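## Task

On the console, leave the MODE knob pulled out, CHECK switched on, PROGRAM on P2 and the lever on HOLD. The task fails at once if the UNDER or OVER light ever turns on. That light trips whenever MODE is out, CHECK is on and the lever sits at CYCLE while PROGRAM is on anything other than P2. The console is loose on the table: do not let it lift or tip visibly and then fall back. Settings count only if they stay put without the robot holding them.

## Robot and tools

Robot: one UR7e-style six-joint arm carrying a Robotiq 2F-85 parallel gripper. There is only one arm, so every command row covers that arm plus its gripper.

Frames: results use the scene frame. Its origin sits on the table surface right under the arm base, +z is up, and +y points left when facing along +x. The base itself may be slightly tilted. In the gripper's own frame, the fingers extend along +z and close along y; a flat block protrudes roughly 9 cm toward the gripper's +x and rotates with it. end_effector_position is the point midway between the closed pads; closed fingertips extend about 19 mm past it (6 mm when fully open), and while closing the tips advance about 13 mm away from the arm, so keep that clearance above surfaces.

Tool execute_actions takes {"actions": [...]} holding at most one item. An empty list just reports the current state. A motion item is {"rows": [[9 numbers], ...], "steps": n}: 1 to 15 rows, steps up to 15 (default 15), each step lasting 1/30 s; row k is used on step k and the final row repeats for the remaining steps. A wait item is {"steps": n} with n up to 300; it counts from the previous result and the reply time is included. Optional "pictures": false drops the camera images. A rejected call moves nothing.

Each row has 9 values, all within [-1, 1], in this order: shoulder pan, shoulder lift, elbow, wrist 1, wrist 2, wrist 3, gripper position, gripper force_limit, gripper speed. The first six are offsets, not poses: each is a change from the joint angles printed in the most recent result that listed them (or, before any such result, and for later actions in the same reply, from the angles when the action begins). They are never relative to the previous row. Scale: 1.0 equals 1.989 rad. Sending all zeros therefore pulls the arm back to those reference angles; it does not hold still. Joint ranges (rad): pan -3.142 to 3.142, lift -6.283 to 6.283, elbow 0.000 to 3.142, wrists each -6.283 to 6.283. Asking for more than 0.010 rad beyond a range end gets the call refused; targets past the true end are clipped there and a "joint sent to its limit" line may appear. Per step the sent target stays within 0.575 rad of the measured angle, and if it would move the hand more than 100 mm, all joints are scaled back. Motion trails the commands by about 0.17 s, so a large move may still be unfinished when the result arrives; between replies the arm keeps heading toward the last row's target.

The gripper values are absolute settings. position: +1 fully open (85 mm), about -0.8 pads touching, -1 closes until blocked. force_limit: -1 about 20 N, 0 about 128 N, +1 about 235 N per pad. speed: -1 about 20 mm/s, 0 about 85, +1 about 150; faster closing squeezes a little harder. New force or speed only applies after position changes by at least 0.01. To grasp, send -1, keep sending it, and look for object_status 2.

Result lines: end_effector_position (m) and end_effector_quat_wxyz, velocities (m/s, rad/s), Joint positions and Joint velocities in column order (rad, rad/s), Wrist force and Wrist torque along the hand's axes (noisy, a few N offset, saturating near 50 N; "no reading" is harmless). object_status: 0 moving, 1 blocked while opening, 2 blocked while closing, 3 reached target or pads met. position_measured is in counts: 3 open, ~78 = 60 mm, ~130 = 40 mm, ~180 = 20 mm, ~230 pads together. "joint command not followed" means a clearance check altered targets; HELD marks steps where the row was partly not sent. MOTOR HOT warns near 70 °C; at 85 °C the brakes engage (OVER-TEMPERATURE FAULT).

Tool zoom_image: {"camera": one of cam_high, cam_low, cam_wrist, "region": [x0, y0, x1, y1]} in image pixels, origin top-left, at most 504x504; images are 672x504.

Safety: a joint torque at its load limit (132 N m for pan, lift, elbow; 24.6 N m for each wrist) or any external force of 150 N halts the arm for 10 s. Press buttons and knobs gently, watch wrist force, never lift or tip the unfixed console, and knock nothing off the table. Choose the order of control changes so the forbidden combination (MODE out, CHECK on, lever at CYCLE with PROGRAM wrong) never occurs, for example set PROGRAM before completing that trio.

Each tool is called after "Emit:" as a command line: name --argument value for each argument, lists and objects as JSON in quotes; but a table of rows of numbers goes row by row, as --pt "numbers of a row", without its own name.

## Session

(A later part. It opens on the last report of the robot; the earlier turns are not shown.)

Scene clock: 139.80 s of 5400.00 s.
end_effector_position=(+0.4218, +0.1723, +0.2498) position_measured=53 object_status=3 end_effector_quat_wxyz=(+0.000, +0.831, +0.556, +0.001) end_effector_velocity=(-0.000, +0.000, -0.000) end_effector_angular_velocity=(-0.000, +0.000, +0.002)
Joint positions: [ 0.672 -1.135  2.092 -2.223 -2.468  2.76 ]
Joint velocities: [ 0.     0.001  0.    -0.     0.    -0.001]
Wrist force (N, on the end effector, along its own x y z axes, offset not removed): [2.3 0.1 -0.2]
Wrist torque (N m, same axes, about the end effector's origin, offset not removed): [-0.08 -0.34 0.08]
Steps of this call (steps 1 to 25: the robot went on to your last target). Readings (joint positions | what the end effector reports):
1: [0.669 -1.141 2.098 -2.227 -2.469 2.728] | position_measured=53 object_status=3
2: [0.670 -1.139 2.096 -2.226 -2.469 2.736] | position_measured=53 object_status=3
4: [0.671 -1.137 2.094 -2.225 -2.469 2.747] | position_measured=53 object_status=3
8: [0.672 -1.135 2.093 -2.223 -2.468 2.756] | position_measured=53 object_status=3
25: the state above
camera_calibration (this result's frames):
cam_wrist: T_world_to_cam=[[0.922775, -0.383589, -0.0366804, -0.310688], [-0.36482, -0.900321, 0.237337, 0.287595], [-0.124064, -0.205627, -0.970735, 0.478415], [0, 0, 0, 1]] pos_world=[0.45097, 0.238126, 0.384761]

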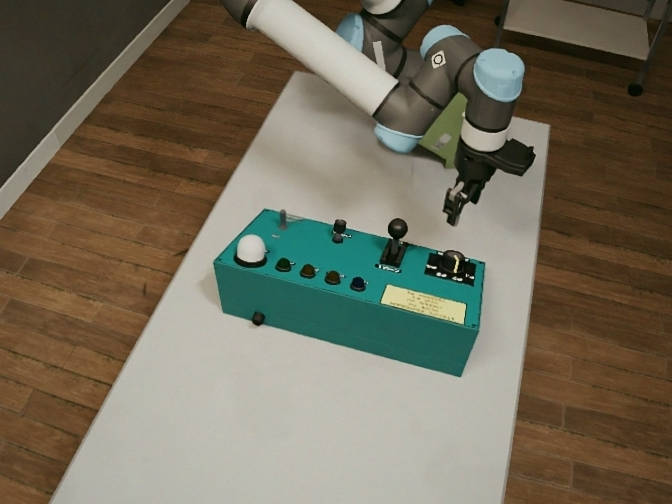

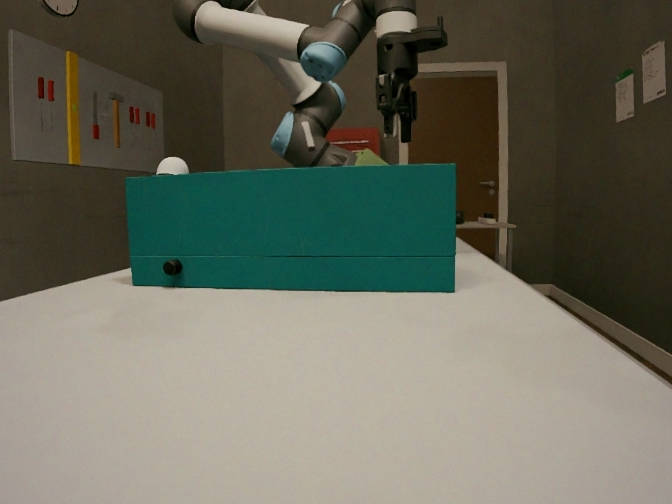

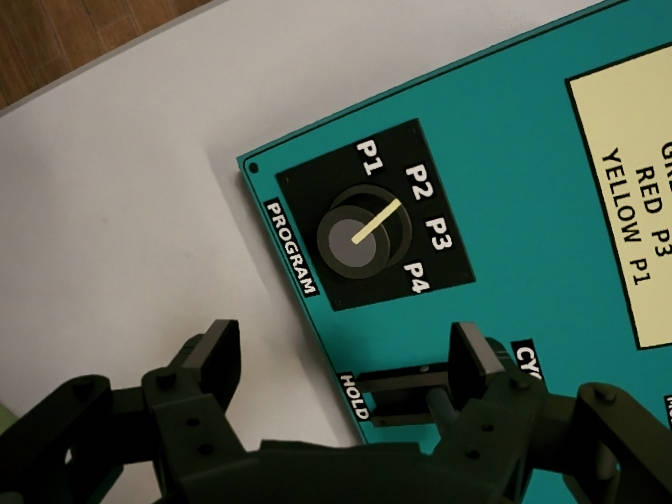

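Emit:
execute_actions --actions '[{"rows": [[-0.1466,-0.2808,0.0884,0.0010,-0.0173,-0.4377,0.6,-0.6,-0.3]], "steps": 15}]' --pictures false

Emit:
execute_actions --actions '[{"steps": 30}]'

Scene clock: 160.17 s of 5400.00 s.
end_effector_position=(+0.4494, -0.0386, +0.2481) position_measured=53 object_status=3 end_effector_quat_wxyz=(-0.002, +0.737, +0.676, -0.000) end_effector_velocity=(-0.016, -0.219, +0.013) end_effector_angular_velocity=(-0.016, -0.048, +0.743)
Joint positions: [ 0.411 -1.629  2.251 -2.221 -2.499  2.033]
Joint velocities: [-0.258 -0.554  0.147  0.003 -0.026 -1.222]
Wrist force (N, on the end effector, along its own x y z axes, offset not removed): [0.9 -0.5 2.3]
Wrist torque (N m, same axes, about the end effector's origin, offset not removed): [-0.14 -0.20 0.04]
Steps of this call (steps 1 to 15: the robot went on to your last target; steps 16 to 90: nothing new was sent; then 16.87 s passed at rest; steps 91 to 105: all 15 steps of this action). Readings (joint positions | what the end effector reports):
91: [0.672 -1.135 2.092 -2.223 -2.468 2.760] | position_measured=53 object_status=3
92: [0.663 -1.144 2.100 -2.223 -2.470 2.751] | position_measured=53 object_status=3
94: [0.621 -1.208 2.127 -2.222 -2.476 2.685] | position_measured=53 object_status=3
98: [0.536 -1.374 2.177 -2.222 -2.486 2.490] | position_measured=53 object_status=3
105: the state above

Scene clock: 161.17 s of 5400.00 s.
end_effector_position=(+0.4468, -0.0635, +0.2496) position_measured=53 object_status=3 end_effector_quat_wxyz=(+0.001, +0.707, +0.707, +0.001) end_effector_velocity=(+0.000, -0.000, +0.000) end_effector_angular_velocity=(+0.000, +0.000, -0.001)
Joint positions: [ 0.381 -1.693  2.268 -2.221 -2.503  1.89 ]
Joint velocities: [-0.001 -0.001  0.     0.     0.    -0.   ]
Wrist force (N, on the end effector, along its own x y z axes, offset not removed): [0.2 0.9 0.2]
Wrist torque (N m, same axes, about the end effector's origin, offset not removed): [0.09 0.07 0.09]
Steps of this call (steps 1 to 30: the robot went on to your last target). Readings (joint positions | what the end effector reports):
1: [0.403 -1.645 2.255 -2.221 -2.500 1.997] | position_measured=53 object_status=3
2: [0.398 -1.657 2.258 -2.221 -2.501 1.970] | position_measured=53 object_status=3
4: [0.390 -1.673 2.262 -2.221 -2.502 1.935] | position_measured=53 object_status=3
8: [0.384 -1.687 2.266 -2.221 -2.502 1.904] | position_measured=53 object_status=3
30: the state above
The arm was judged still, so your last target was given up. Only a new action makes it travel on or press farther. Fingers that are still opening or closing keep moving.
camera_calibration (this result's frames):
cam_wrist: T_world_to_cam=[[0.999336, -0.000745728, -0.0364415, -0.43413], [0.00796846, -0.971136, 0.238392, -0.0868653], [-0.0355675, -0.238524, -0.970485, 0.391187], [0, 0, 0, 1]] pos_world=[0.448448, 0.00862555, 0.384528]

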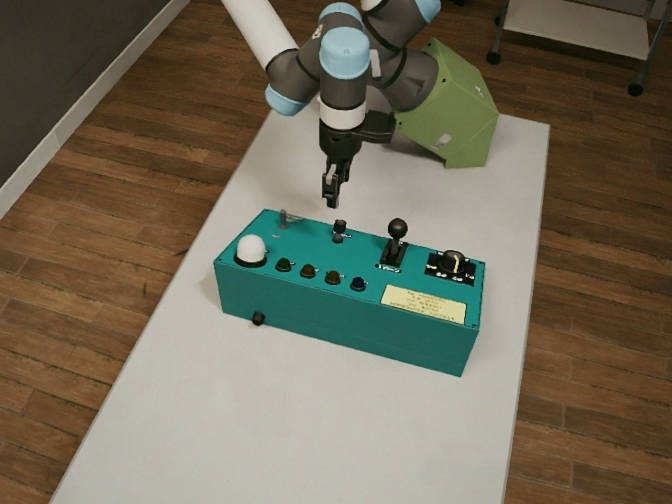

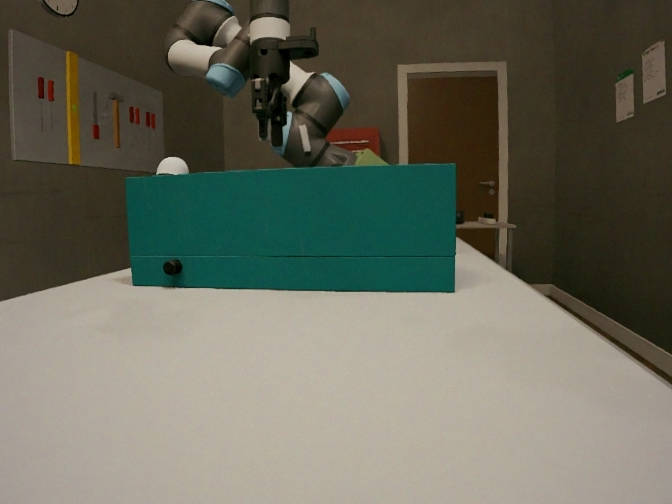

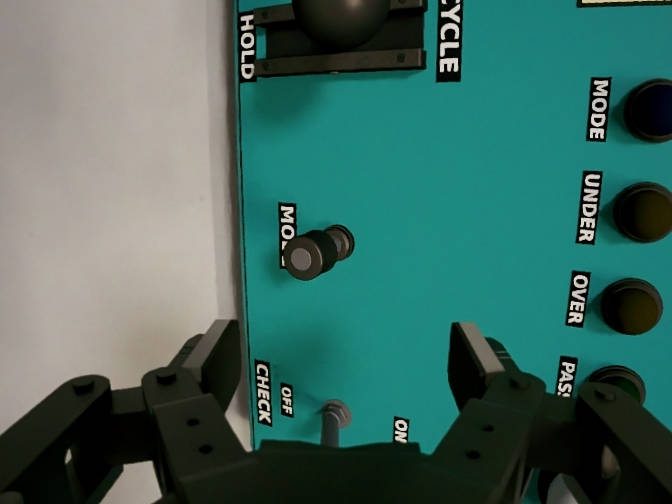

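Emit:
execute_actions --actions '[{"rows": [[-0.0925,0.0643,0.0781,-0.2578,0.0215,-0.1460,0.6,-0.6,-0.3]], "steps": 15}]' --pictures false

Emit:
execute_actions --actions '[{"steps": 20}]' --pictures false

Scene clock: 176.80 s of 5400.00 s.
end_effector_position=(+0.4345, -0.0574, +0.1630) position_measured=53 object_status=3 end_effector_quat_wxyz=(-0.006, +0.705, +0.709, -0.000) end_effector_velocity=(+0.011, -0.010, -0.012) end_effector_angular_velocity=(-0.002, -0.060, -0.062)
Joint positions: [ 0.202 -1.568  2.419 -2.709 -2.461  1.609]
Joint velocities: [-0.042  0.026  0.034 -0.206  0.008 -0.077]
Wrist force (N, on the end effector, along its own x y z axes, offset not removed): [-0.2 3.1 1.2]
Wrist torque (N m, same axes, about the end effector's origin, offset not removed): [0.41 0.11 0.11]
Steps of this call (steps 1 to 90: nothing new was sent; then 12.13 s passed at rest; steps 91 to 105: all 15 steps of this action). Readings (joint positions | what the end effector reports):
91: [0.380 -1.692 2.268 -2.221 -2.502 1.889] | position_measured=53 object_status=3
92: [0.371 -1.684 2.277 -2.230 -2.496 1.880] | position_measured=53 object_status=3
94: [0.314 -1.640 2.328 -2.299 -2.481 1.812] | position_measured=53 object_status=3
98: [0.234 -1.589 2.393 -2.551 -2.467 1.669] | position_measured=53 object_status=3
105: the state above

Scene clock: 177.47 s of 5400.00 s.
end_effector_position=(+0.4357, -0.0585, +0.1616) position_measured=53 object_status=3 end_effector_quat_wxyz=(-0.003, +0.707, +0.707, +0.002) end_effector_velocity=(-0.000, -0.000, -0.000) end_effector_angular_velocity=(-0.000, -0.000, +0.001)
Joint positions: [ 0.197 -1.565  2.423 -2.733 -2.46   1.6  ]
Joint velocities: [-0.    -0.     0.    -0.001  0.    -0.001]
Wrist force (N, on the end effector, along its own x y z axes, offset not removed): [0.0 0.6 4.4]
Wrist torque (N m, same axes, about the end effector's origin, offset not removed): [0.20 0.13 0.02]
Steps of this call (steps 1 to 20: the robot went on to your last target). Readings (joint positions | what the end effector reports):
1: [0.201 -1.568 2.420 -2.715 -2.461 1.606] | position_measured=53 object_status=3
2: [0.200 -1.567 2.421 -2.720 -2.460 1.605] | position_measured=53 object_status=3
4: [0.199 -1.566 2.422 -2.726 -2.460 1.602] | position_measured=53 object_status=3
8: [0.198 -1.566 2.423 -2.731 -2.460 1.600] | position_measured=53 object_status=3
20: the state above

Emit:
execute_actions --actions '[{"rows": [[-0.0309,0.0214,0.0262,-0.0864,0.0070,-0.0489,0.6,-0.6,-0.3]], "steps": 15}]' --pictures false

Emit:
execute_actions --actions '[{"steps": 15}]'

Scene clock: 182.37 s of 5400.00 s.
end_effector_position=(+0.4263, -0.0631, +0.1371) position_measured=53 object_status=3 end_effector_quat_wxyz=(+0.000, +0.707, +0.707, +0.001) end_effector_velocity=(-0.001, -0.002, -0.004) end_effector_angular_velocity=(-0.002, -0.005, -0.005)
Joint positions: [ 0.137 -1.524  2.474 -2.901 -2.446  1.505]
Joint velocities: [-0.011  0.007  0.01  -0.038  0.003 -0.018]
Wrist force (N, on the end effector, along its own x y z axes, offset not removed): [-0.5 0.6 1.1]
Wrist torque (N m, same axes, about the end effector's origin, offset not removed): [0.09 0.22 -0.03]
Steps of this call (steps 1 to 15: the robot went on to your last target; steps 16 to 90: nothing new was sent; then 1.40 s passed at rest; steps 91 to 105: all 15 steps of this action). Readings (joint positions | what the end effector reports):
91: [0.196 -1.565 2.424 -2.734 -2.460 1.599] | position_measured=53 object_status=3
92: [0.189 -1.559 2.431 -2.743 -2.457 1.590] | position_measured=53 object_status=3
94: [0.167 -1.544 2.449 -2.798 -2.453 1.556] | position_measured=53 object_status=3
98: [0.146 -1.529 2.467 -2.871 -2.448 1.519] | position_measured=53 object_status=3
105: the state above

Scene clock: 182.87 s of 5400.00 s.
end_effector_position=(+0.4262, -0.0633, +0.1366) position_measured=53 object_status=3 end_effector_quat_wxyz=(+0.001, +0.707, +0.707, +0.001) end_effector_velocity=(+0.000, +0.000, +0.000) end_effector_angular_velocity=(+0.000, -0.001, -0.001)
Joint positions: [ 0.136 -1.523  2.475 -2.905 -2.446  1.502]
Joint velocities: [ 0.001  0.001  0.    -0.    -0.     0.001]
Wrist force (N, on the end effector, along its own x y z axes, offset not removed): [1.5 2.4 2.7]
Wrist torque (N m, same axes, about the end effector's origin, offset not removed): [0.46 -0.23 -0.11]
Steps of this call (steps 1 to 15: the robot went on to your last target). Readings (joint positions | what the end effector reports):
1: [0.137 -1.523 2.474 -2.902 -2.446 1.504] | position_measured=53 object_status=3
2: [0.136 -1.523 2.474 -2.903 -2.446 1.504] | position_measured=53 object_status=3
4: [0.136 -1.523 2.475 -2.904 -2.446 1.503] | position_measured=53 object_status=3
8: [0.136 -1.523 2.475 -2.905 -2.446 1.503] | position_measured=53 object_status=3
15: the state above
The arm was judged still, so your last target was given up. Only a new action makes it travel on or press farther. Fingers that are still opening or closing keep moving.
camera_calibration (this result's frames):
cam_wrist: T_world_to_cam=[[0.999345, -0.00122648, -0.0361642, -0.41772], [0.00742923, -0.97118, 0.238233, -0.0592452], [-0.0354141, -0.238345, -0.970535, 0.280794], [0, 0, 0, 1]] pos_world=[0.42783, 0.00887592, 0.271528]

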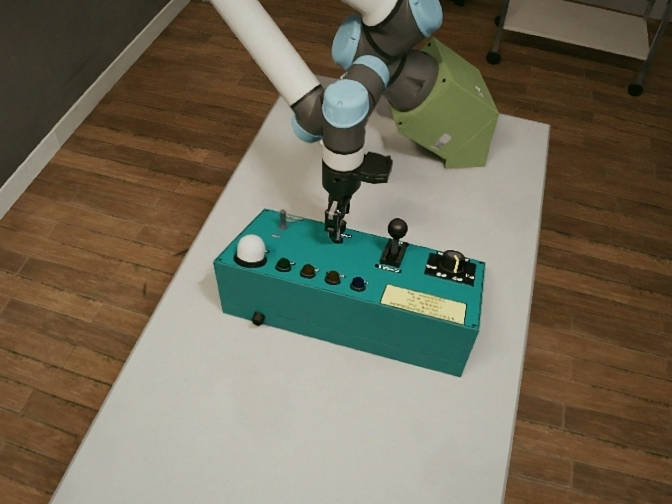

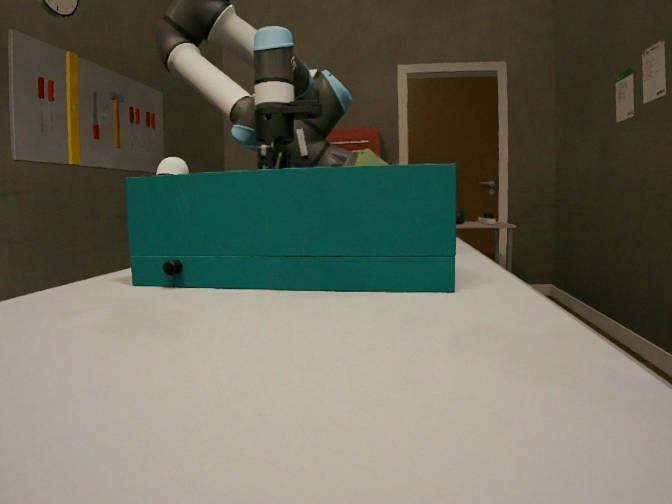

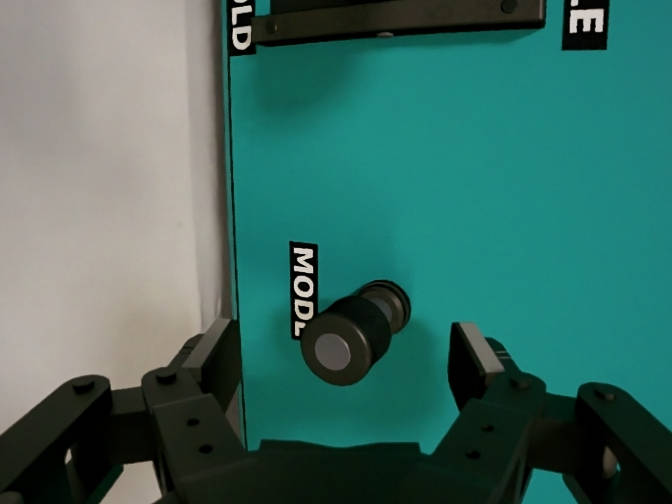

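Emit:
execute_actions --actions '[{"rows": [[0,0,0,0,0,0,-1,0.2,-0.3]], "steps": 15}]' --pictures false

Emit:
execute_actions --actions '[{"steps": 20}]' --pictures false

Scene clock: 186.30 s of 5400.00 s.
end_effector_position=(+0.4262, -0.0633, +0.1366) position_measured=124 object_status=0 end_effector_quat_wxyz=(+0.001, +0.707, +0.707, +0.001) end_effector_velocity=(+0.000, -0.000, +0.000) end_effector_angular_velocity=(-0.000, -0.000, -0.000)
Joint positions: [ 0.136 -1.523  2.475 -2.905 -2.446  1.502]
Joint velocities: [-0.    -0.001 -0.    -0.    -0.    -0.   ]
Wrist force (N, on the end effector, along its own x y z axes, offset not removed): [2.5 -0.7 1.9]
Wrist torque (N m, same axes, about the end effector's origin, offset not removed): [-0.20 -0.29 -0.07]
Steps of this call (steps 1 to 88: nothing new was sent; steps 89 to 103: all 15 steps of this action). Readings (joint positions | what the end effector reports):
89: [0.136 -1.523 2.475 -2.905 -2.446 1.502] | position_measured=53 object_status=0
90: [0.136 -1.523 2.475 -2.905 -2.446 1.502] | position_measured=54 object_status=0
92: [0.136 -1.523 2.475 -2.905 -2.446 1.502] | position_measured=62 object_status=0
96: [0.136 -1.523 2.475 -2.905 -2.446 1.502] | position_measured=84 object_status=0
103: the state above

Scene clock: 186.97 s of 5400.00 s.
end_effector_position=(+0.4262, -0.0633, +0.1366) position_measured=168 object_status=2 end_effector_quat_wxyz=(+0.001, +0.707, +0.707, +0.001) end_effector_velocity=(-0.000, +0.000, -0.000) end_effector_angular_velocity=(+0.000, +0.001, +0.002)
Joint positions: [ 0.136 -1.523  2.475 -2.905 -2.446  1.502]
Joint velocities: [ 0.     0.001 -0.     0.001 -0.    -0.001]
Wrist force (N, on the end effector, along its own x y z axes, offset not removed): [3.7 -1.4 -47.3]
Wrist torque (N m, same axes, about the end effector's origin, offset not removed): [-0.69 -0.39 0.08]
Steps of this call (steps 1 to 15: the robot went on to your last target; steps 16 to 20: nothing new was sent). Readings (joint positions | what the end effector reports):
1: [0.136 -1.523 2.475 -2.905 -2.446 1.502] | position_measured=130 object_status=0
2: [0.136 -1.523 2.475 -2.905 -2.446 1.502] | position_measured=136 object_status=0
4: [0.136 -1.523 2.475 -2.905 -2.446 1.502] | position_measured=147 object_status=0
8: [0.136 -1.523 2.475 -2.905 -2.446 1.502] | position_measured=166 object_status=0
20: the state above
The arm was judged still, so your last target was given up. Only a new action makes it travel on or press farther. Fingers that are still opening or closing keep moving.

Emit:
execute_actions --actions '[{"rows": [[0.00397,-0.00404,-0.00073,0.00942,-0.0009,0.00587,-1,0.2,-0.3]], "steps": 15}]' --pictures false

Scene clock: 197.53 s of 5400.00 s.
end_effector_position=(+0.4256, -0.0626, +0.1397) position_measured=168 object_status=2 end_effector_quat_wxyz=(+0.000, +0.707, +0.707, +0.001) end_effector_velocity=(+0.000, -0.001, +0.000) end_effector_angular_velocity=(-0.001, +0.000, -0.003)
Joint positions: [ 0.143 -1.531  2.474 -2.887 -2.448  1.514]
Joint velocities: [ 0.    -0.002 -0.001  0.003 -0.001  0.004]
Wrist force (N, on the end effector, along its own x y z axes, offset not removed): [-8.4 -1.5 10.0]
Wrist torque (N m, same axes, about the end effector's origin, offset not removed): [-0.80 -0.05 0.08]
Steps of this call (steps 1 to 90: nothing new was sent; then 7.07 s passed at rest; steps 91 to 105: all 15 steps of this action). Readings (joint positions | what the end effector reports):
91: [0.136 -1.523 2.475 -2.905 -2.446 1.503] | position_measured=168 object_status=2
92: [0.137 -1.524 2.475 -2.902 -2.446 1.505] | position_measured=168 object_status=2
94: [0.139 -1.527 2.474 -2.895 -2.447 1.508] | position_measured=168 object_status=2
98: [0.142 -1.529 2.474 -2.889 -2.448 1.512] | position_measured=168 object_status=2
105: the state above

Emit:
execute_actions --actions '[{"rows": [[0.00241,-0.00552,0.00177,0.00844,-0.00075,0.00437,-1,0.2,-0.3]], "steps": 15}]' --pictures false

Scene clock: 202.20 s of 5400.00 s.
end_effector_position=(+0.4229, -0.0628, +0.1421) position_measured=168 object_status=2 end_effector_quat_wxyz=(-0.001, +0.706, +0.708, +0.001) end_effector_velocity=(-0.001, -0.000, -0.000) end_effector_angular_velocity=(-0.000, +0.002, -0.002)
Joint positions: [ 0.148 -1.541  2.477 -2.87  -2.449  1.522]
Joint velocities: [-0.001 -0.002  0.001  0.002  0.     0.002]
Wrist force (N, on the end effector, along its own x y z axes, offset not removed): [3.4 19.2 1.5]
Wrist torque (N m, same axes, about the end effector's origin, offset not removed): [-1.76 -0.43 0.15]
Steps of this call (steps 1 to 15: the robot went on to your last target; steps 16 to 90: nothing new was sent; then 1.17 s passed at rest; steps 91 to 105: all 15 steps of this action). Readings (joint positions | what the end effector reports):
91: [0.144 -1.531 2.474 -2.886 -2.448 1.514] | position_measured=168 object_status=2
92: [0.144 -1.533 2.474 -2.883 -2.448 1.516] | position_measured=168 object_status=2
94: [0.146 -1.536 2.475 -2.878 -2.448 1.518] | position_measured=168 object_status=2
98: [0.148 -1.540 2.476 -2.873 -2.449 1.521] | position_measured=168 object_status=2
105: the state above

Emit:
execute_actions --actions '[{"rows": [[0.00312,-0.00404,-0.00073,0.00942,-0.0009,0.00502,-1,0.2,-0.3]], "steps": 15}]' --pictures false

Scene clock: 205.97 s of 5400.00 s.
end_effector_position=(+0.4222, -0.0626, +0.1447) position_measured=168 object_status=2 end_effector_quat_wxyz=(-0.002, +0.706, +0.708, +0.000) end_effector_velocity=(-0.000, +0.000, +0.001) end_effector_angular_velocity=(+0.001, -0.000, +0.000)
Joint positions: [ 0.154 -1.549  2.476 -2.852 -2.451  1.532]
Joint velocities: [ 0.002 -0.001 -0.     0.004 -0.     0.003]
Wrist force (N, on the end effector, along its own x y z axes, offset not removed): [-7.6 4.0 -2.9]
Wrist torque (N m, same axes, about the end effector's origin, offset not removed): [-1.18 0.10 0.24]
Steps of this call (steps 1 to 15: the robot went on to your last target; steps 16 to 90: nothing new was sent; then 0.27 s passed at rest; steps 91 to 105: all 15 steps of this action). Readings (joint positions | what the end effector reports):
91: [0.148 -1.542 2.477 -2.870 -2.449 1.523] | position_measured=168 object_status=2
92: [0.149 -1.543 2.477 -2.867 -2.450 1.524] | position_measured=168 object_status=2
94: [0.151 -1.546 2.477 -2.860 -2.450 1.528] | position_measured=168 object_status=2
98: [0.153 -1.548 2.476 -2.854 -2.451 1.531] | position_measured=168 object_status=2
105: the state above

Again up, with slight −x.

Emit:
execute_actions --actions '[{"rows": [[0.0028,-0.00478,0.00052,0.00893,-0.00082,0.0047,-1,0.2,-0.3]], "steps": 15}]'

Scene clock: 208.13 s of 5400.00 s.
end_effector_position=(+0.4205, -0.0627, +0.1473) position_measured=168 object_status=2 end_effector_quat_wxyz=(-0.002, +0.706, +0.708, -0.000) end_effector_velocity=(-0.001, +0.000, +0.000) end_effector_angular_velocity=(+0.000, +0.001, +0.000)
Joint positions: [ 0.16  -1.559  2.477 -2.835 -2.453  1.541]
Joint velocities: [ 0.001 -0.002  0.001  0.003 -0.     0.002]
Wrist force (N, on the end effector, along its own x y z axes, offset not removed): [-3.7 17.6 -14.0]
Wrist torque (N m, same axes, about the end effector's origin, offset not removed): [-1.72 0.11 0.32]
Steps of this call (steps 1 to 15: the robot went on to your last target; steps 16 to 50: nothing new was sent; steps 51 to 65: all 15 steps of this action). Readings (joint positions | what the end effector reports):
51: [0.154 -1.550 2.476 -2.851 -2.451 1.533] | position_measured=168 object_status=2
52: [0.155 -1.551 2.476 -2.848 -2.451 1.534] | position_measured=168 object_status=2
54: [0.157 -1.554 2.476 -2.843 -2.452 1.537] | position_measured=168 object_status=2
58: [0.159 -1.557 2.476 -2.837 -2.452 1.540] | position_measured=168 object_status=2
65: the state above
camera_calibration (this result's frames):
cam_wrist: T_world_to_cam=[[0.999117, 0.00216582, -0.0419547, -0.410501], [0.012015, -0.971687, 0.235967, -0.062796], [-0.0402558, -0.236263, -0.970855, 0.293336], [0, 0, 0, 1]] pos_world=[0.422702, 0.00917551, 0.282382]

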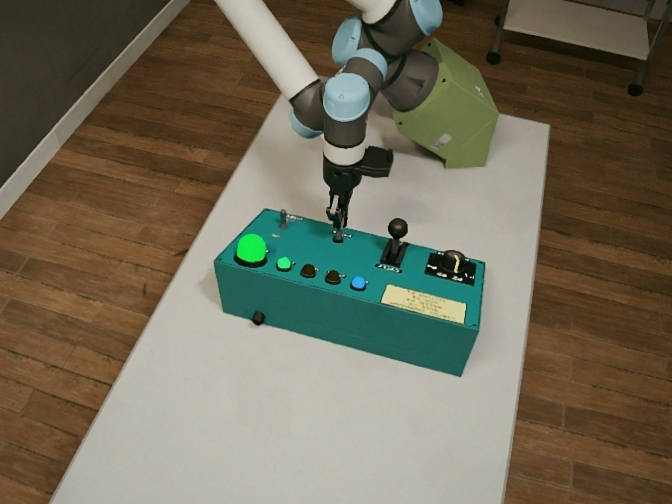

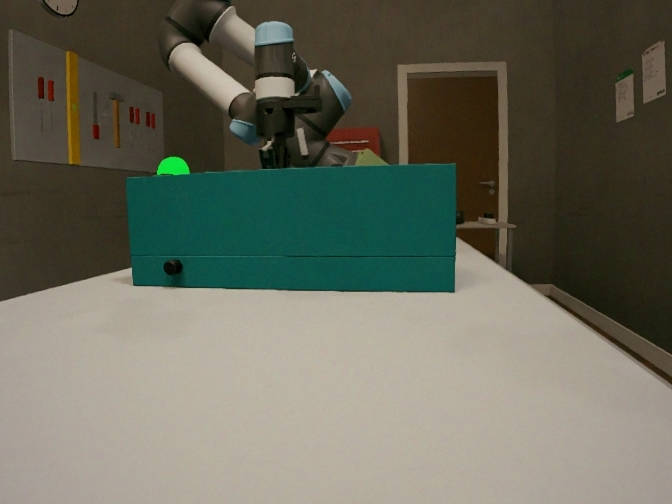

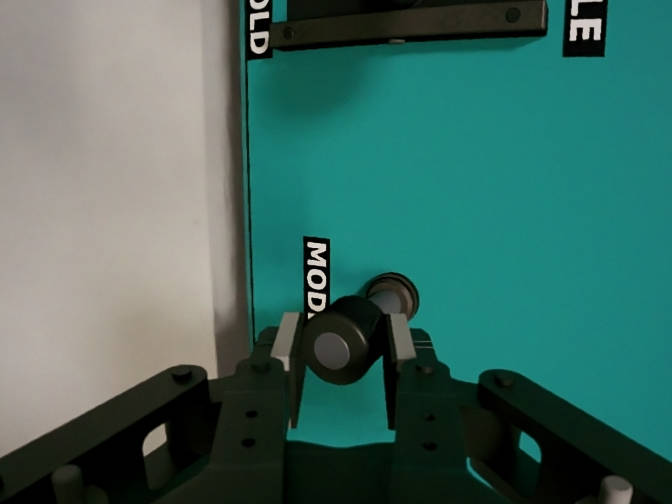

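Emit:
execute_actions --actions '[{"rows": [[0,0,0,0,0,0,0.6,0.2,0]], "steps": 12}]' --pictures false

Emit:
execute_actions --actions '[{"rows": [[0.04,-0.0294,-0.026,0.1016,-0.01,0.0587,0.6,0.2,0]], "steps": 15}]' --pictures false

Scene clock: 214.20 s of 5400.00 s.
end_effector_position=(+0.4203, -0.0626, +0.1473) position_measured=98 object_status=0 end_effector_quat_wxyz=(-0.002, +0.706, +0.709, -0.000) end_effector_velocity=(+0.000, -0.000, -0.000) end_effector_angular_velocity=(-0.000, -0.000, -0.001)
Joint positions: [ 0.16  -1.559  2.477 -2.835 -2.453  1.541]
Joint velocities: [-0.001 -0.     0.    -0.001  0.    -0.   ]
Wrist force (N, on the end effector, along its own x y z axes, offset not removed): [0.4 -0.4 3.0]
Wrist torque (N m, same axes, about the end effector's origin, offset not removed): [-0.04 0.06 -0.10]
Steps of this call (steps 1 to 15: the robot went on to your last target; steps 16 to 90: nothing new was sent; then 2.67 s passed at rest; steps 91 to 102: all 12 steps of this action). Readings (joint positions | what the end effector reports):
91: [0.160 -1.559 2.477 -2.834 -2.453 1.541] | position_measured=168 object_status=0
92: [0.160 -1.559 2.477 -2.834 -2.453 1.541] | position_measured=168 object_status=0
94: [0.160 -1.559 2.477 -2.834 -2.453 1.541] | position_measured=157 object_status=0
98: [0.160 -1.559 2.477 -2.834 -2.453 1.541] | position_measured=129 object_status=0
102: the state above

Scene clock: 214.70 s of 5400.00 s.
end_effector_position=(+0.4264, -0.0587, +0.1791) position_measured=53 object_status=0 end_effector_quat_wxyz=(-0.003, +0.705, +0.709, +0.002) end_effector_velocity=(-0.001, +0.002, +0.006) end_effector_angular_velocity=(+0.001, +0.004, +0.008)
Joint positions: [ 0.237 -1.616  2.426 -2.638 -2.472  1.655]
Joint velocities: [ 0.017 -0.011 -0.009  0.047 -0.003  0.023]
Wrist force (N, on the end effector, along its own x y z axes, offset not removed): [4.0 -0.5 2.2]
Wrist torque (N m, same axes, about the end effector's origin, offset not removed): [-0.01 -0.68 -0.03]
Steps of this call (steps 1 to 15: all 15 steps of this action). Readings (joint positions | what the end effector reports):
1: [0.160 -1.559 2.476 -2.834 -2.453 1.542] | position_measured=91 object_status=0
2: [0.168 -1.566 2.470 -2.825 -2.456 1.551] | position_measured=83 object_status=0
4: [0.197 -1.587 2.451 -2.765 -2.463 1.591] | position_measured=68 object_status=0
8: [0.226 -1.608 2.434 -2.674 -2.469 1.637] | position_measured=55 object_status=0
15: the state above

Emit:
execute_actions --actions '[{"rows": [[0.1555,0.1087,-0.1137,0.2080,-0.0125,0.2572,0.6,0.2,0]], "steps": 15}]' --pictures false

Emit:
execute_actions --actions '[{"steps": 25}]'

Scene clock: 219.33 s of 5400.00 s.
end_effector_position=(+0.4405, +0.0560, +0.2466) position_measured=53 object_status=3 end_effector_quat_wxyz=(-0.000, +0.705, +0.709, +0.002) end_effector_velocity=(-0.008, +0.036, +0.026) end_effector_angular_velocity=(-0.021, -0.004, -0.032)
Joint positions: [ 0.535 -1.407  2.208 -2.242 -2.496  2.142]
Joint velocities: [ 0.1    0.066 -0.069  0.148 -0.006  0.208]
Wrist force (N, on the end effector, along its own x y z axes, offset not removed): [0.1 -1.3 1.0]
Wrist torque (N m, same axes, about the end effector's origin, offset not removed): [-0.29 0.05 0.03]
Steps of this call (steps 1 to 15: the robot went on to your last target; steps 16 to 90: nothing new was sent; then 1.13 s passed at rest; steps 91 to 105: all 15 steps of this action). Readings (joint positions | what the end effector reports):
91: [0.240 -1.616 2.425 -2.632 -2.473 1.659] | position_measured=53 object_status=3
92: [0.249 -1.607 2.416 -2.623 -2.476 1.668] | position_measured=53 object_status=3
94: [0.312 -1.555 2.362 -2.554 -2.482 1.737] | position_measured=53 object_status=3
98: [0.458 -1.458 2.261 -2.355 -2.491 1.982] | position_measured=53 object_status=3
105: the state above

Scene clock: 220.17 s of 5400.00 s.
end_effector_position=(+0.4396, +0.0602, +0.2496) position_measured=53 object_status=3 end_effector_quat_wxyz=(+0.001, +0.707, +0.708, +0.001) end_effector_velocity=(-0.000, -0.000, +0.000) end_effector_angular_velocity=(-0.000, -0.000, +0.000)
Joint positions: [ 0.547 -1.4    2.2   -2.224 -2.497  2.167]
Joint velocities: [ 0. -0.  0.  0. -0. -0.]
Wrist force (N, on the end effector, along its own x y z axes, offset not removed): [3.6 4.7 1.1]
Wrist torque (N m, same axes, about the end effector's origin, offset not removed): [0.89 -0.54 0.13]
Steps of this call (steps 1 to 25: the robot went on to your last target). Readings (joint positions | what the end effector reports):
1: [0.538 -1.405 2.206 -2.237 -2.496 2.148] | position_measured=53 object_status=3
2: [0.540 -1.404 2.205 -2.234 -2.497 2.153] | position_measured=53 object_status=3
4: [0.543 -1.402 2.203 -2.230 -2.497 2.159] | position_measured=53 object_status=3
8: [0.545 -1.400 2.201 -2.226 -2.497 2.164] | position_measured=53 object_status=3
25: the state above
camera_calibration (this result's frames):
cam_wrist: T_world_to_cam=[[0.999338, -0.00044599, -0.0363709, -0.426857], [0.00825099, -0.971079, 0.238614, 0.0332267], [-0.0354255, -0.238757, -0.970433, 0.420349], [0, 0, 0, 1]] pos_world=[0.441191, 0.132437, 0.384467]

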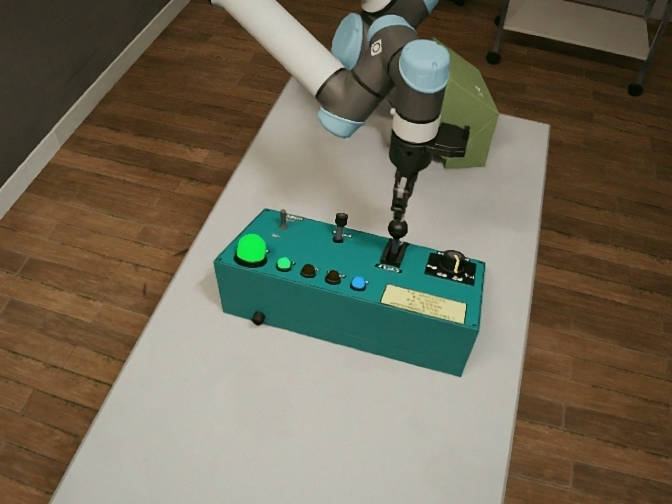

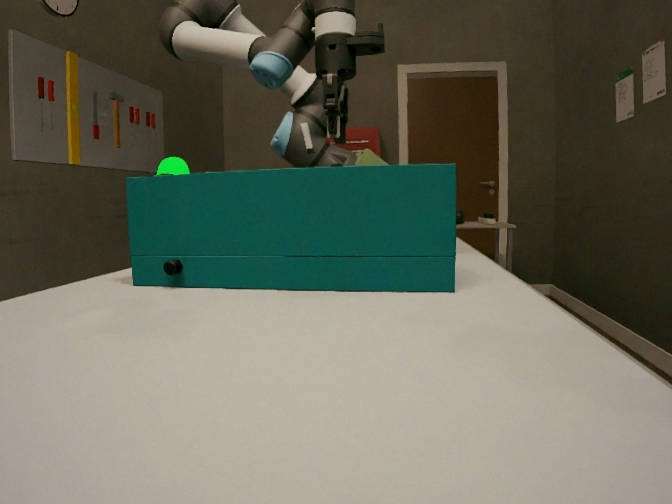

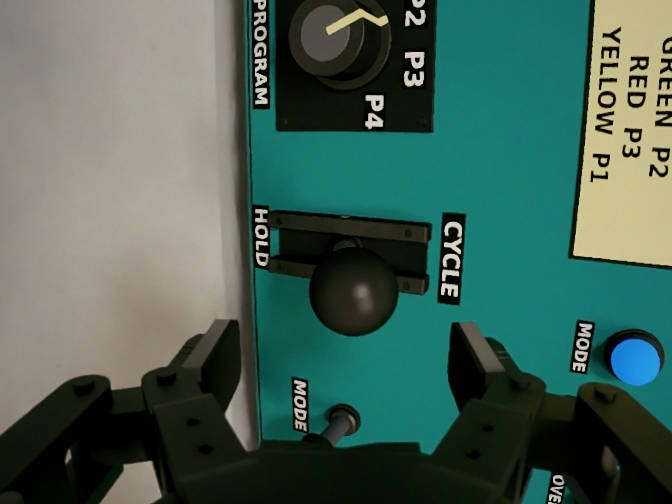

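Emit:
execute_actions --actions '[{"rows": [[-0.0809,0.0538,0.0548,-0.2172,-0.0025,-0.1347,0.6,-0.6,0]], "steps": 15}]' --pictures false

Emit:
execute_actions --actions '[{"steps": 15}]' --pictures false

Emit:
execute_actions --actions '[{"rows": [[0,0,0,0,0,0,-1,-0.6,-0.3]], "steps": 15}]' --pictures false

Emit:
execute_actions --actions '[{"steps": 15}]' --pictures false

Scene clock: 233.43 s of 5400.00 s.
end_effector_position=(+0.4437, +0.0541, +0.1709) position_measured=53 object_status=3 end_effector_quat_wxyz=(-0.001, +0.706, +0.709, -0.001) end_effector_velocity=(+0.010, -0.006, -0.013) end_effector_angular_velocity=(+0.009, -0.033, -0.037)
Joint positions: [ 0.39  -1.295  2.307 -2.639 -2.502  1.907]
Joint velocities: [-0.036  0.022  0.023 -0.149 -0.001 -0.069]
Wrist force (N, on the end effector, along its own x y z axes, offset not removed): [0.5 0.2 0.3]
Wrist torque (N m, same axes, about the end effector's origin, offset not removed): [-0.05 0.15 0.21]
Steps of this call (steps 1 to 15: the robot went on to your last target; steps 16 to 90: nothing new was sent; then 9.77 s passed at rest; steps 91 to 105: all 15 steps of this action). Readings (joint positions | what the end effector reports):
91: [0.546 -1.399 2.201 -2.225 -2.497 2.166] | position_measured=53 object_status=3
92: [0.537 -1.390 2.209 -2.234 -2.498 2.157] | position_measured=53 object_status=3
94: [0.485 -1.353 2.248 -2.303 -2.499 2.090] | position_measured=53 object_status=3
98: [0.417 -1.311 2.290 -2.524 -2.501 1.960] | position_measured=53 object_status=3
105: the state above

Scene clock: 233.93 s of 5400.00 s.
end_effector_position=(+0.4449, +0.0534, +0.1695) position_measured=53 object_status=3 end_effector_quat_wxyz=(+0.000, +0.707, +0.707, +0.001) end_effector_velocity=(+0.001, -0.000, +0.000) end_effector_angular_velocity=(+0.000, -0.001, -0.002)
Joint positions: [ 0.386 -1.293  2.309 -2.656 -2.502  1.899]
Joint velocities: [-0.    -0.    -0.    -0.002  0.     0.   ]
Wrist force (N, on the end effector, along its own x y z axes, offset not removed): [0.8 -2.5 0.5]
Wrist torque (N m, same axes, about the end effector's origin, offset not removed): [-0.47 -0.15 0.09]
Steps of this call (steps 1 to 15: the robot went on to your last target). Readings (joint positions | what the end effector reports):
1: [0.389 -1.294 2.307 -2.643 -2.502 1.905] | position_measured=53 object_status=3
2: [0.388 -1.294 2.308 -2.647 -2.502 1.903] | position_measured=53 object_status=3
4: [0.387 -1.293 2.309 -2.651 -2.502 1.901] | position_measured=53 object_status=3
8: [0.386 -1.293 2.309 -2.655 -2.502 1.900] | position_measured=53 object_status=3
15: the state above

Scene clock: 234.43 s of 5400.00 s.
end_effector_position=(+0.4448, +0.0535, +0.1694) position_measured=124 object_status=0 end_effector_quat_wxyz=(-0.000, +0.707, +0.707, +0.001) end_effector_velocity=(-0.005, +0.000, -0.002) end_effector_angular_velocity=(-0.004, +0.010, +0.012)
Joint positions: [ 0.386 -1.293  2.309 -2.656 -2.502  1.899]
Joint velocities: [-0.001 -0.     0.006  0.011 -0.     0.002]
Wrist force (N, on the end effector, along its own x y z axes, offset not removed): [-1.5 -26.2 -10.5]
Wrist torque (N m, same axes, about the end effector's origin, offset not removed): [-0.22 0.23 -0.12]
Steps of this call (steps 1 to 15: all 15 steps of this action). Readings (joint positions | what the end effector reports):
1: [0.386 -1.293 2.309 -2.656 -2.502 1.899] | position_measured=53 object_status=0
2: [0.386 -1.293 2.309 -2.656 -2.502 1.899] | position_measured=54 object_status=0
4: [0.386 -1.293 2.309 -2.656 -2.502 1.899] | position_measured=62 object_status=0
8: [0.386 -1.293 2.309 -2.656 -2.502 1.899] | position_measured=84 object_status=0
15: the state above

Scene clock: 234.93 s of 5400.00 s.
end_effector_position=(+0.4448, +0.0534, +0.1695) position_measured=135 object_status=2 end_effector_quat_wxyz=(+0.000, +0.707, +0.707, +0.001) end_effector_velocity=(+0.000, -0.000, +0.000) end_effector_angular_velocity=(+0.000, -0.000, -0.002)
Joint positions: [ 0.386 -1.293  2.309 -2.656 -2.502  1.899]
Joint velocities: [-0.    -0.    -0.001  0.     0.     0.001]
Wrist force (N, on the end effector, along its own x y z axes, offset not removed): [5.5 -20.5 -17.6]
Wrist torque (N m, same axes, about the end effector's origin, offset not removed): [0.55 -0.02 -0.18]
Steps of this call (steps 1 to 15: the robot went on to your last target). Readings (joint positions | what the end effector reports):
1: [0.386 -1.293 2.310 -2.656 -2.502 1.899] | position_measured=130 object_status=0
2: [0.386 -1.293 2.310 -2.656 -2.502 1.899] | position_measured=134 object_status=0
4: [0.386 -1.293 2.310 -2.656 -2.502 1.899] | position_measured=135 object_status=0
8: [0.386 -1.293 2.310 -2.656 -2.502 1.899] | position_measured=135 object_status=2
15: the state above
The arm was judged still, so your last target was given up. Only a new action makes it travel on or press farther. Fingers that are still opening or closing keep moving.

Emit:
execute_actions --actions '[{"rows": [[0.0015,-0.0020,0.0065,-0.0025,-0.0005,0.0020,-1,-0.6,-0.3],[0.0015,-0.0020,0.0065,-0.0025,-0.0005,0.0020,-1,-0.6,-0.3],[0.0015,-0.0020,0.0065,-0.0025,-0.0005,0.0020,-1,-0.6,-0.3],[0.0015,-0.0020,0.0065,-0.0025,-0.0005,0.0020,-1,-0.6,-0.3],[0.0015,-0.0020,0.0065,-0.0025,-0.0005,0.0020,-1,-0.6,-0.3],[0.0020,-0.0030,0.0141,-0.0085,-0.0005,0.0025,-1,-0.6,-0.3],[0.0020,-0.0030,0.0141,-0.0085,-0.0005,0.0025,-1,-0.6,-0.3],[0.0020,-0.0030,0.0141,-0.0085,-0.0005,0.0025,-1,-0.6,-0.3],[0.0020,-0.0030,0.0141,-0.0085,-0.0005,0.0025,-1,-0.6,-0.3],[0.0020,-0.0030,0.0141,-0.0085,-0.0005,0.0025,-1,-0.6,-0.3],[0.0015,-0.0040,0.0221,-0.0166,-0.0005,0.0020,-1,-0.6,-0.3]], "steps": 15}]' --pictures false

Scene clock: 242.10 s of 5400.00 s.
end_effector_position=(+0.4307, +0.0532, +0.1678) position_measured=135 object_status=2 end_effector_quat_wxyz=(+0.001, +0.707, +0.707, +0.001) end_effector_velocity=(-0.023, -0.001, -0.005) end_effector_angular_velocity=(+0.000, -0.001, +0.001)
Joint positions: [ 0.389 -1.3    2.346 -2.682 -2.503  1.903]
Joint velocities: [-0.    -0.007  0.063 -0.058 -0.    -0.003]
Wrist force (N, on the end effector, along its own x y z axes, offset not removed): [5.1 18.5 -1.1]
Wrist torque (N m, same axes, about the end effector's origin, offset not removed): [-0.72 -0.13 0.13]
Steps of this call (steps 1 to 90: nothing new was sent; then 3.67 s passed at rest; steps 91 to 105: all 15 steps of this action). Readings (joint positions | what the end effector reports):
91: [0.386 -1.293 2.309 -2.656 -2.502 1.899] | position_measured=135 object_status=2
92: [0.386 -1.293 2.311 -2.657 -2.502 1.900] | position_measured=135 object_status=2
94: [0.387 -1.295 2.315 -2.659 -2.502 1.901] | position_measured=135 object_status=2
98: [0.389 -1.297 2.326 -2.665 -2.503 1.903] | position_measured=135 object_status=2
105: the state above

Emit:
execute_actions --actions '[{"rows": [[-0.0010,-0.0005,0.0121,-0.0141,-0.0005,-0.0020,-1,-0.6,-0.3],[-0.0010,-0.0005,0.0121,-0.0141,-0.0005,-0.0020,-1,-0.6,-0.3],[-0.0010,-0.0005,0.0121,-0.0141,-0.0005,-0.0020,-1,-0.6,-0.3],[-0.0010,-0.0005,0.0121,-0.0141,-0.0005,-0.0020,-1,-0.6,-0.3],[-0.0010,-0.0005,0.0121,-0.0141,-0.0005,-0.0020,-1,-0.6,-0.3],[-0.0015,0,0.0196,-0.0241,-0.0005,-0.0035,-1,-0.6,-0.3],[-0.0015,0,0.0196,-0.0241,-0.0005,-0.0035,-1,-0.6,-0.3],[-0.0015,0,0.0196,-0.0241,-0.0005,-0.0035,-1,-0.6,-0.3],[-0.0015,0,0.0196,-0.0241,-0.0005,-0.0035,-1,-0.6,-0.3],[-0.0015,0,0.0196,-0.0241,-0.0005,-0.0035,-1,-0.6,-0.3],[-0.0025,0,0.0241,-0.0302,-0.0005,-0.0055,-1,-0.6,-0.3]], "steps": 15}]' --pictures false

Emit:
execute_actions --actions '[{"steps": 15}]' --pictures false

Scene clock: 251.90 s of 5400.00 s.
end_effector_position=(+0.4163, +0.0520, +0.1628) position_measured=135 object_status=2 end_effector_quat_wxyz=(+0.002, +0.707, +0.707, +0.002) end_effector_velocity=(-0.013, -0.002, -0.006) end_effector_angular_velocity=(-0.000, -0.002, +0.001)
Joint positions: [ 0.385 -1.3    2.389 -2.736 -2.504  1.894]
Joint velocities: [-0.007  0.001  0.041 -0.055 -0.    -0.015]
Wrist force (N, on the end effector, along its own x y z axes, offset not removed): [16.1 9.9 -3.9]
Wrist torque (N m, same axes, about the end effector's origin, offset not removed): [-0.80 -0.04 0.30]
Steps of this call (steps 1 to 15: the robot went on to your last target; steps 16 to 90: nothing new was sent; then 6.30 s passed at rest; steps 91 to 105: all 15 steps of this action). Readings (joint positions | what the end effector reports):
91: [0.389 -1.301 2.354 -2.690 -2.503 1.903] | position_measured=135 object_status=2
92: [0.388 -1.301 2.357 -2.693 -2.503 1.902] | position_measured=135 object_status=2
94: [0.388 -1.301 2.362 -2.700 -2.503 1.901] | position_measured=135 object_status=2
98: [0.387 -1.300 2.373 -2.714 -2.504 1.899] | position_measured=135 object_status=2
105: the state above

Scene clock: 252.40 s of 5400.00 s.
end_effector_position=(+0.4148, +0.0518, +0.1622) position_measured=135 object_status=2 end_effector_quat_wxyz=(+0.002, +0.707, +0.707, +0.002) end_effector_velocity=(+0.000, -0.000, +0.000) end_effector_angular_velocity=(+0.001, -0.001, -0.000)
Joint positions: [ 0.384 -1.3    2.394 -2.742 -2.504  1.892]
Joint velocities: [ 0.    -0.001  0.    -0.001  0.    -0.   ]
Wrist force (N, on the end effector, along its own x y z axes, offset not removed): [24.0 14.9 -5.5]
Wrist torque (N m, same axes, about the end effector's origin, offset not removed): [-0.29 -0.74 0.28]
Steps of this call (steps 1 to 15: the robot went on to your last target). Readings (joint positions | what the end effector reports):
1: [0.385 -1.300 2.390 -2.737 -2.504 1.894] | position_measured=135 object_status=2
2: [0.385 -1.300 2.391 -2.739 -2.504 1.893] | position_measured=135 object_status=2
4: [0.385 -1.300 2.393 -2.740 -2.504 1.893] | position_measured=135 object_status=2
8: [0.384 -1.300 2.394 -2.742 -2.504 1.893] | position_measured=135 object_status=2
15: the state above
The arm was judged still, so your last target was given up. Only a new action makes it travel on or press farther. Fingers that are still opening or closing keep moving.

Emit:
execute_actions --actions '[{"rows": [[0,0,0,0,0,0,1,-0.6,0.3],[0,0,0,0,0,0,1,-0.6,0.3],[0,0,0,0,0,0,1,-0.6,0.3],[0,0,0,0,0,0,1,-0.6,0.3],[-0.0031,-0.0018,0.0418,-0.0471,-0.0009,-0.0065,1,-0.6,0.3]], "steps": 15}]' --pictures false

Emit:
execute_actions --actions '[{"steps": 15}]'

Scene clock: 258.83 s of 5400.00 s.
end_effector_position=(+0.3878, +0.0481, +0.1552) position_measured=21 object_status=0 end_effector_quat_wxyz=(+0.003, +0.708, +0.706, +0.003) end_effector_velocity=(-0.017, -0.003, -0.004) end_effector_angular_velocity=(+0.000, -0.004, -0.004)
Joint positions: [ 0.378 -1.303  2.471 -2.829 -2.506  1.88 ]
Joint velocities: [-0.004 -0.002  0.05  -0.059 -0.001 -0.007]
Wrist force (N, on the end effector, along its own x y z axes, offset not removed): [2.2 1.0 1.9]
Wrist torque (N m, same axes, about the end effector's origin, offset not removed): [0.02 -0.19 0.10]
Steps of this call (steps 1 to 90: nothing new was sent; then 2.93 s passed at rest; steps 91 to 105: all 15 steps of this action). Readings (joint positions | what the end effector reports):
91: [0.384 -1.300 2.394 -2.742 -2.504 1.892] | position_measured=135 object_status=0
92: [0.384 -1.300 2.394 -2.742 -2.504 1.892] | position_measured=134 object_status=0
94: [0.384 -1.300 2.394 -2.742 -2.504 1.892] | position_measured=121 object_status=0
98: [0.381 -1.301 2.433 -2.784 -2.505 1.886] | position_measured=86 object_status=0
105: the state above

Scene clock: 259.33 s of 5400.00 s.
end_effector_position=(+0.3857, +0.0478, +0.1548) position_measured=3 object_status=3 end_effector_quat_wxyz=(+0.004, +0.708, +0.706, +0.003) end_effector_velocity=(+0.000, -0.000, +0.000) end_effector_angular_velocity=(+0.000, -0.001, -0.002)
Joint positions: [ 0.378 -1.303  2.477 -2.836 -2.506  1.879]
Joint velocities: [ 0.    -0.     0.    -0.001  0.     0.001]
Wrist force (N, on the end effector, along its own x y z axes, offset not removed): [1.9 0.7 2.4]
Wrist torque (N m, same axes, about the end effector's origin, offset not removed): [0.11 -0.23 0.26]
Steps of this call (steps 1 to 15: the robot went on to your last target). Readings (joint positions | what the end effector reports):
1: [0.378 -1.303 2.473 -2.831 -2.506 1.880] | position_measured=13 object_status=0
2: [0.378 -1.303 2.474 -2.832 -2.506 1.880] | position_measured=8 object_status=0
4: [0.378 -1.303 2.475 -2.834 -2.506 1.880] | position_measured=4 object_status=0
8: [0.378 -1.303 2.476 -2.835 -2.506 1.880] | position_measured=3 object_status=0
15: the state above
The arm was judged still, so your last target was given up. Only a new action makes it travel on or press farther. Fingers that are still opening or closing keep moving.
camera_calibration (this result's frames):
cam_wrist: T_world_to_cam=[[0.999576, -0.00465651, -0.0287265, -0.37759], [0.00235437, -0.97094, 0.239311, 0.0463774], [-0.0290061, -0.239277, -0.970518, 0.32106], [0, 0, 0, 1]] pos_world=[0.386634, 0.120094, 0.289649]

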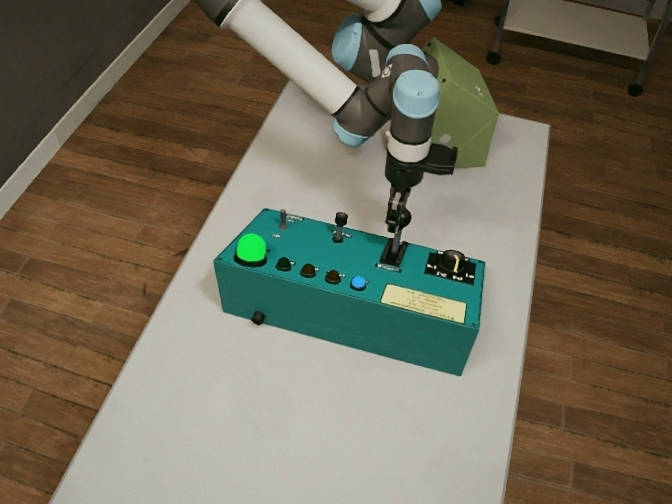

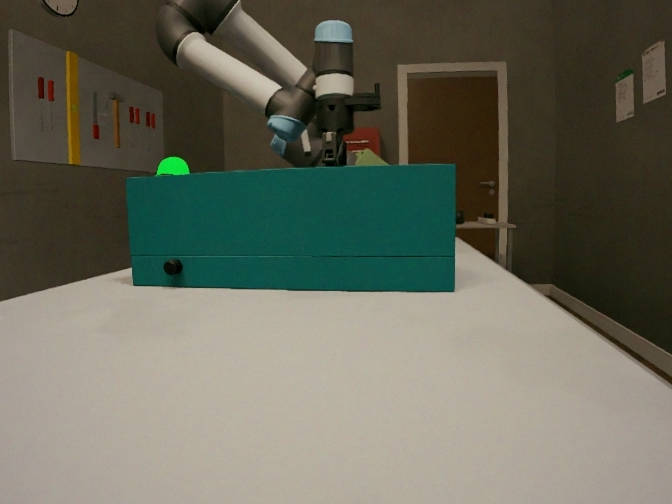

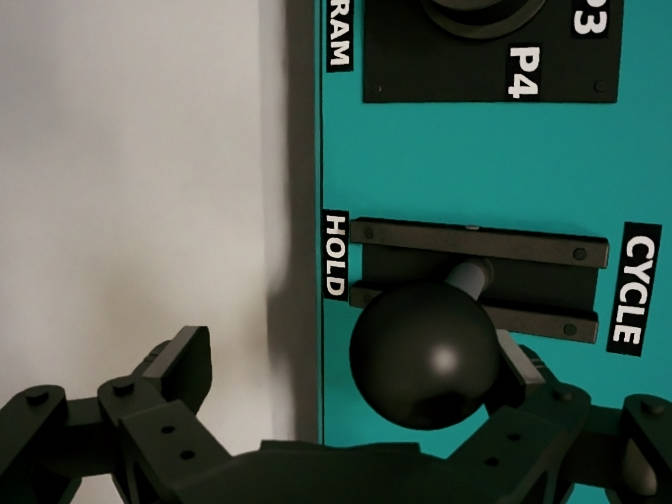

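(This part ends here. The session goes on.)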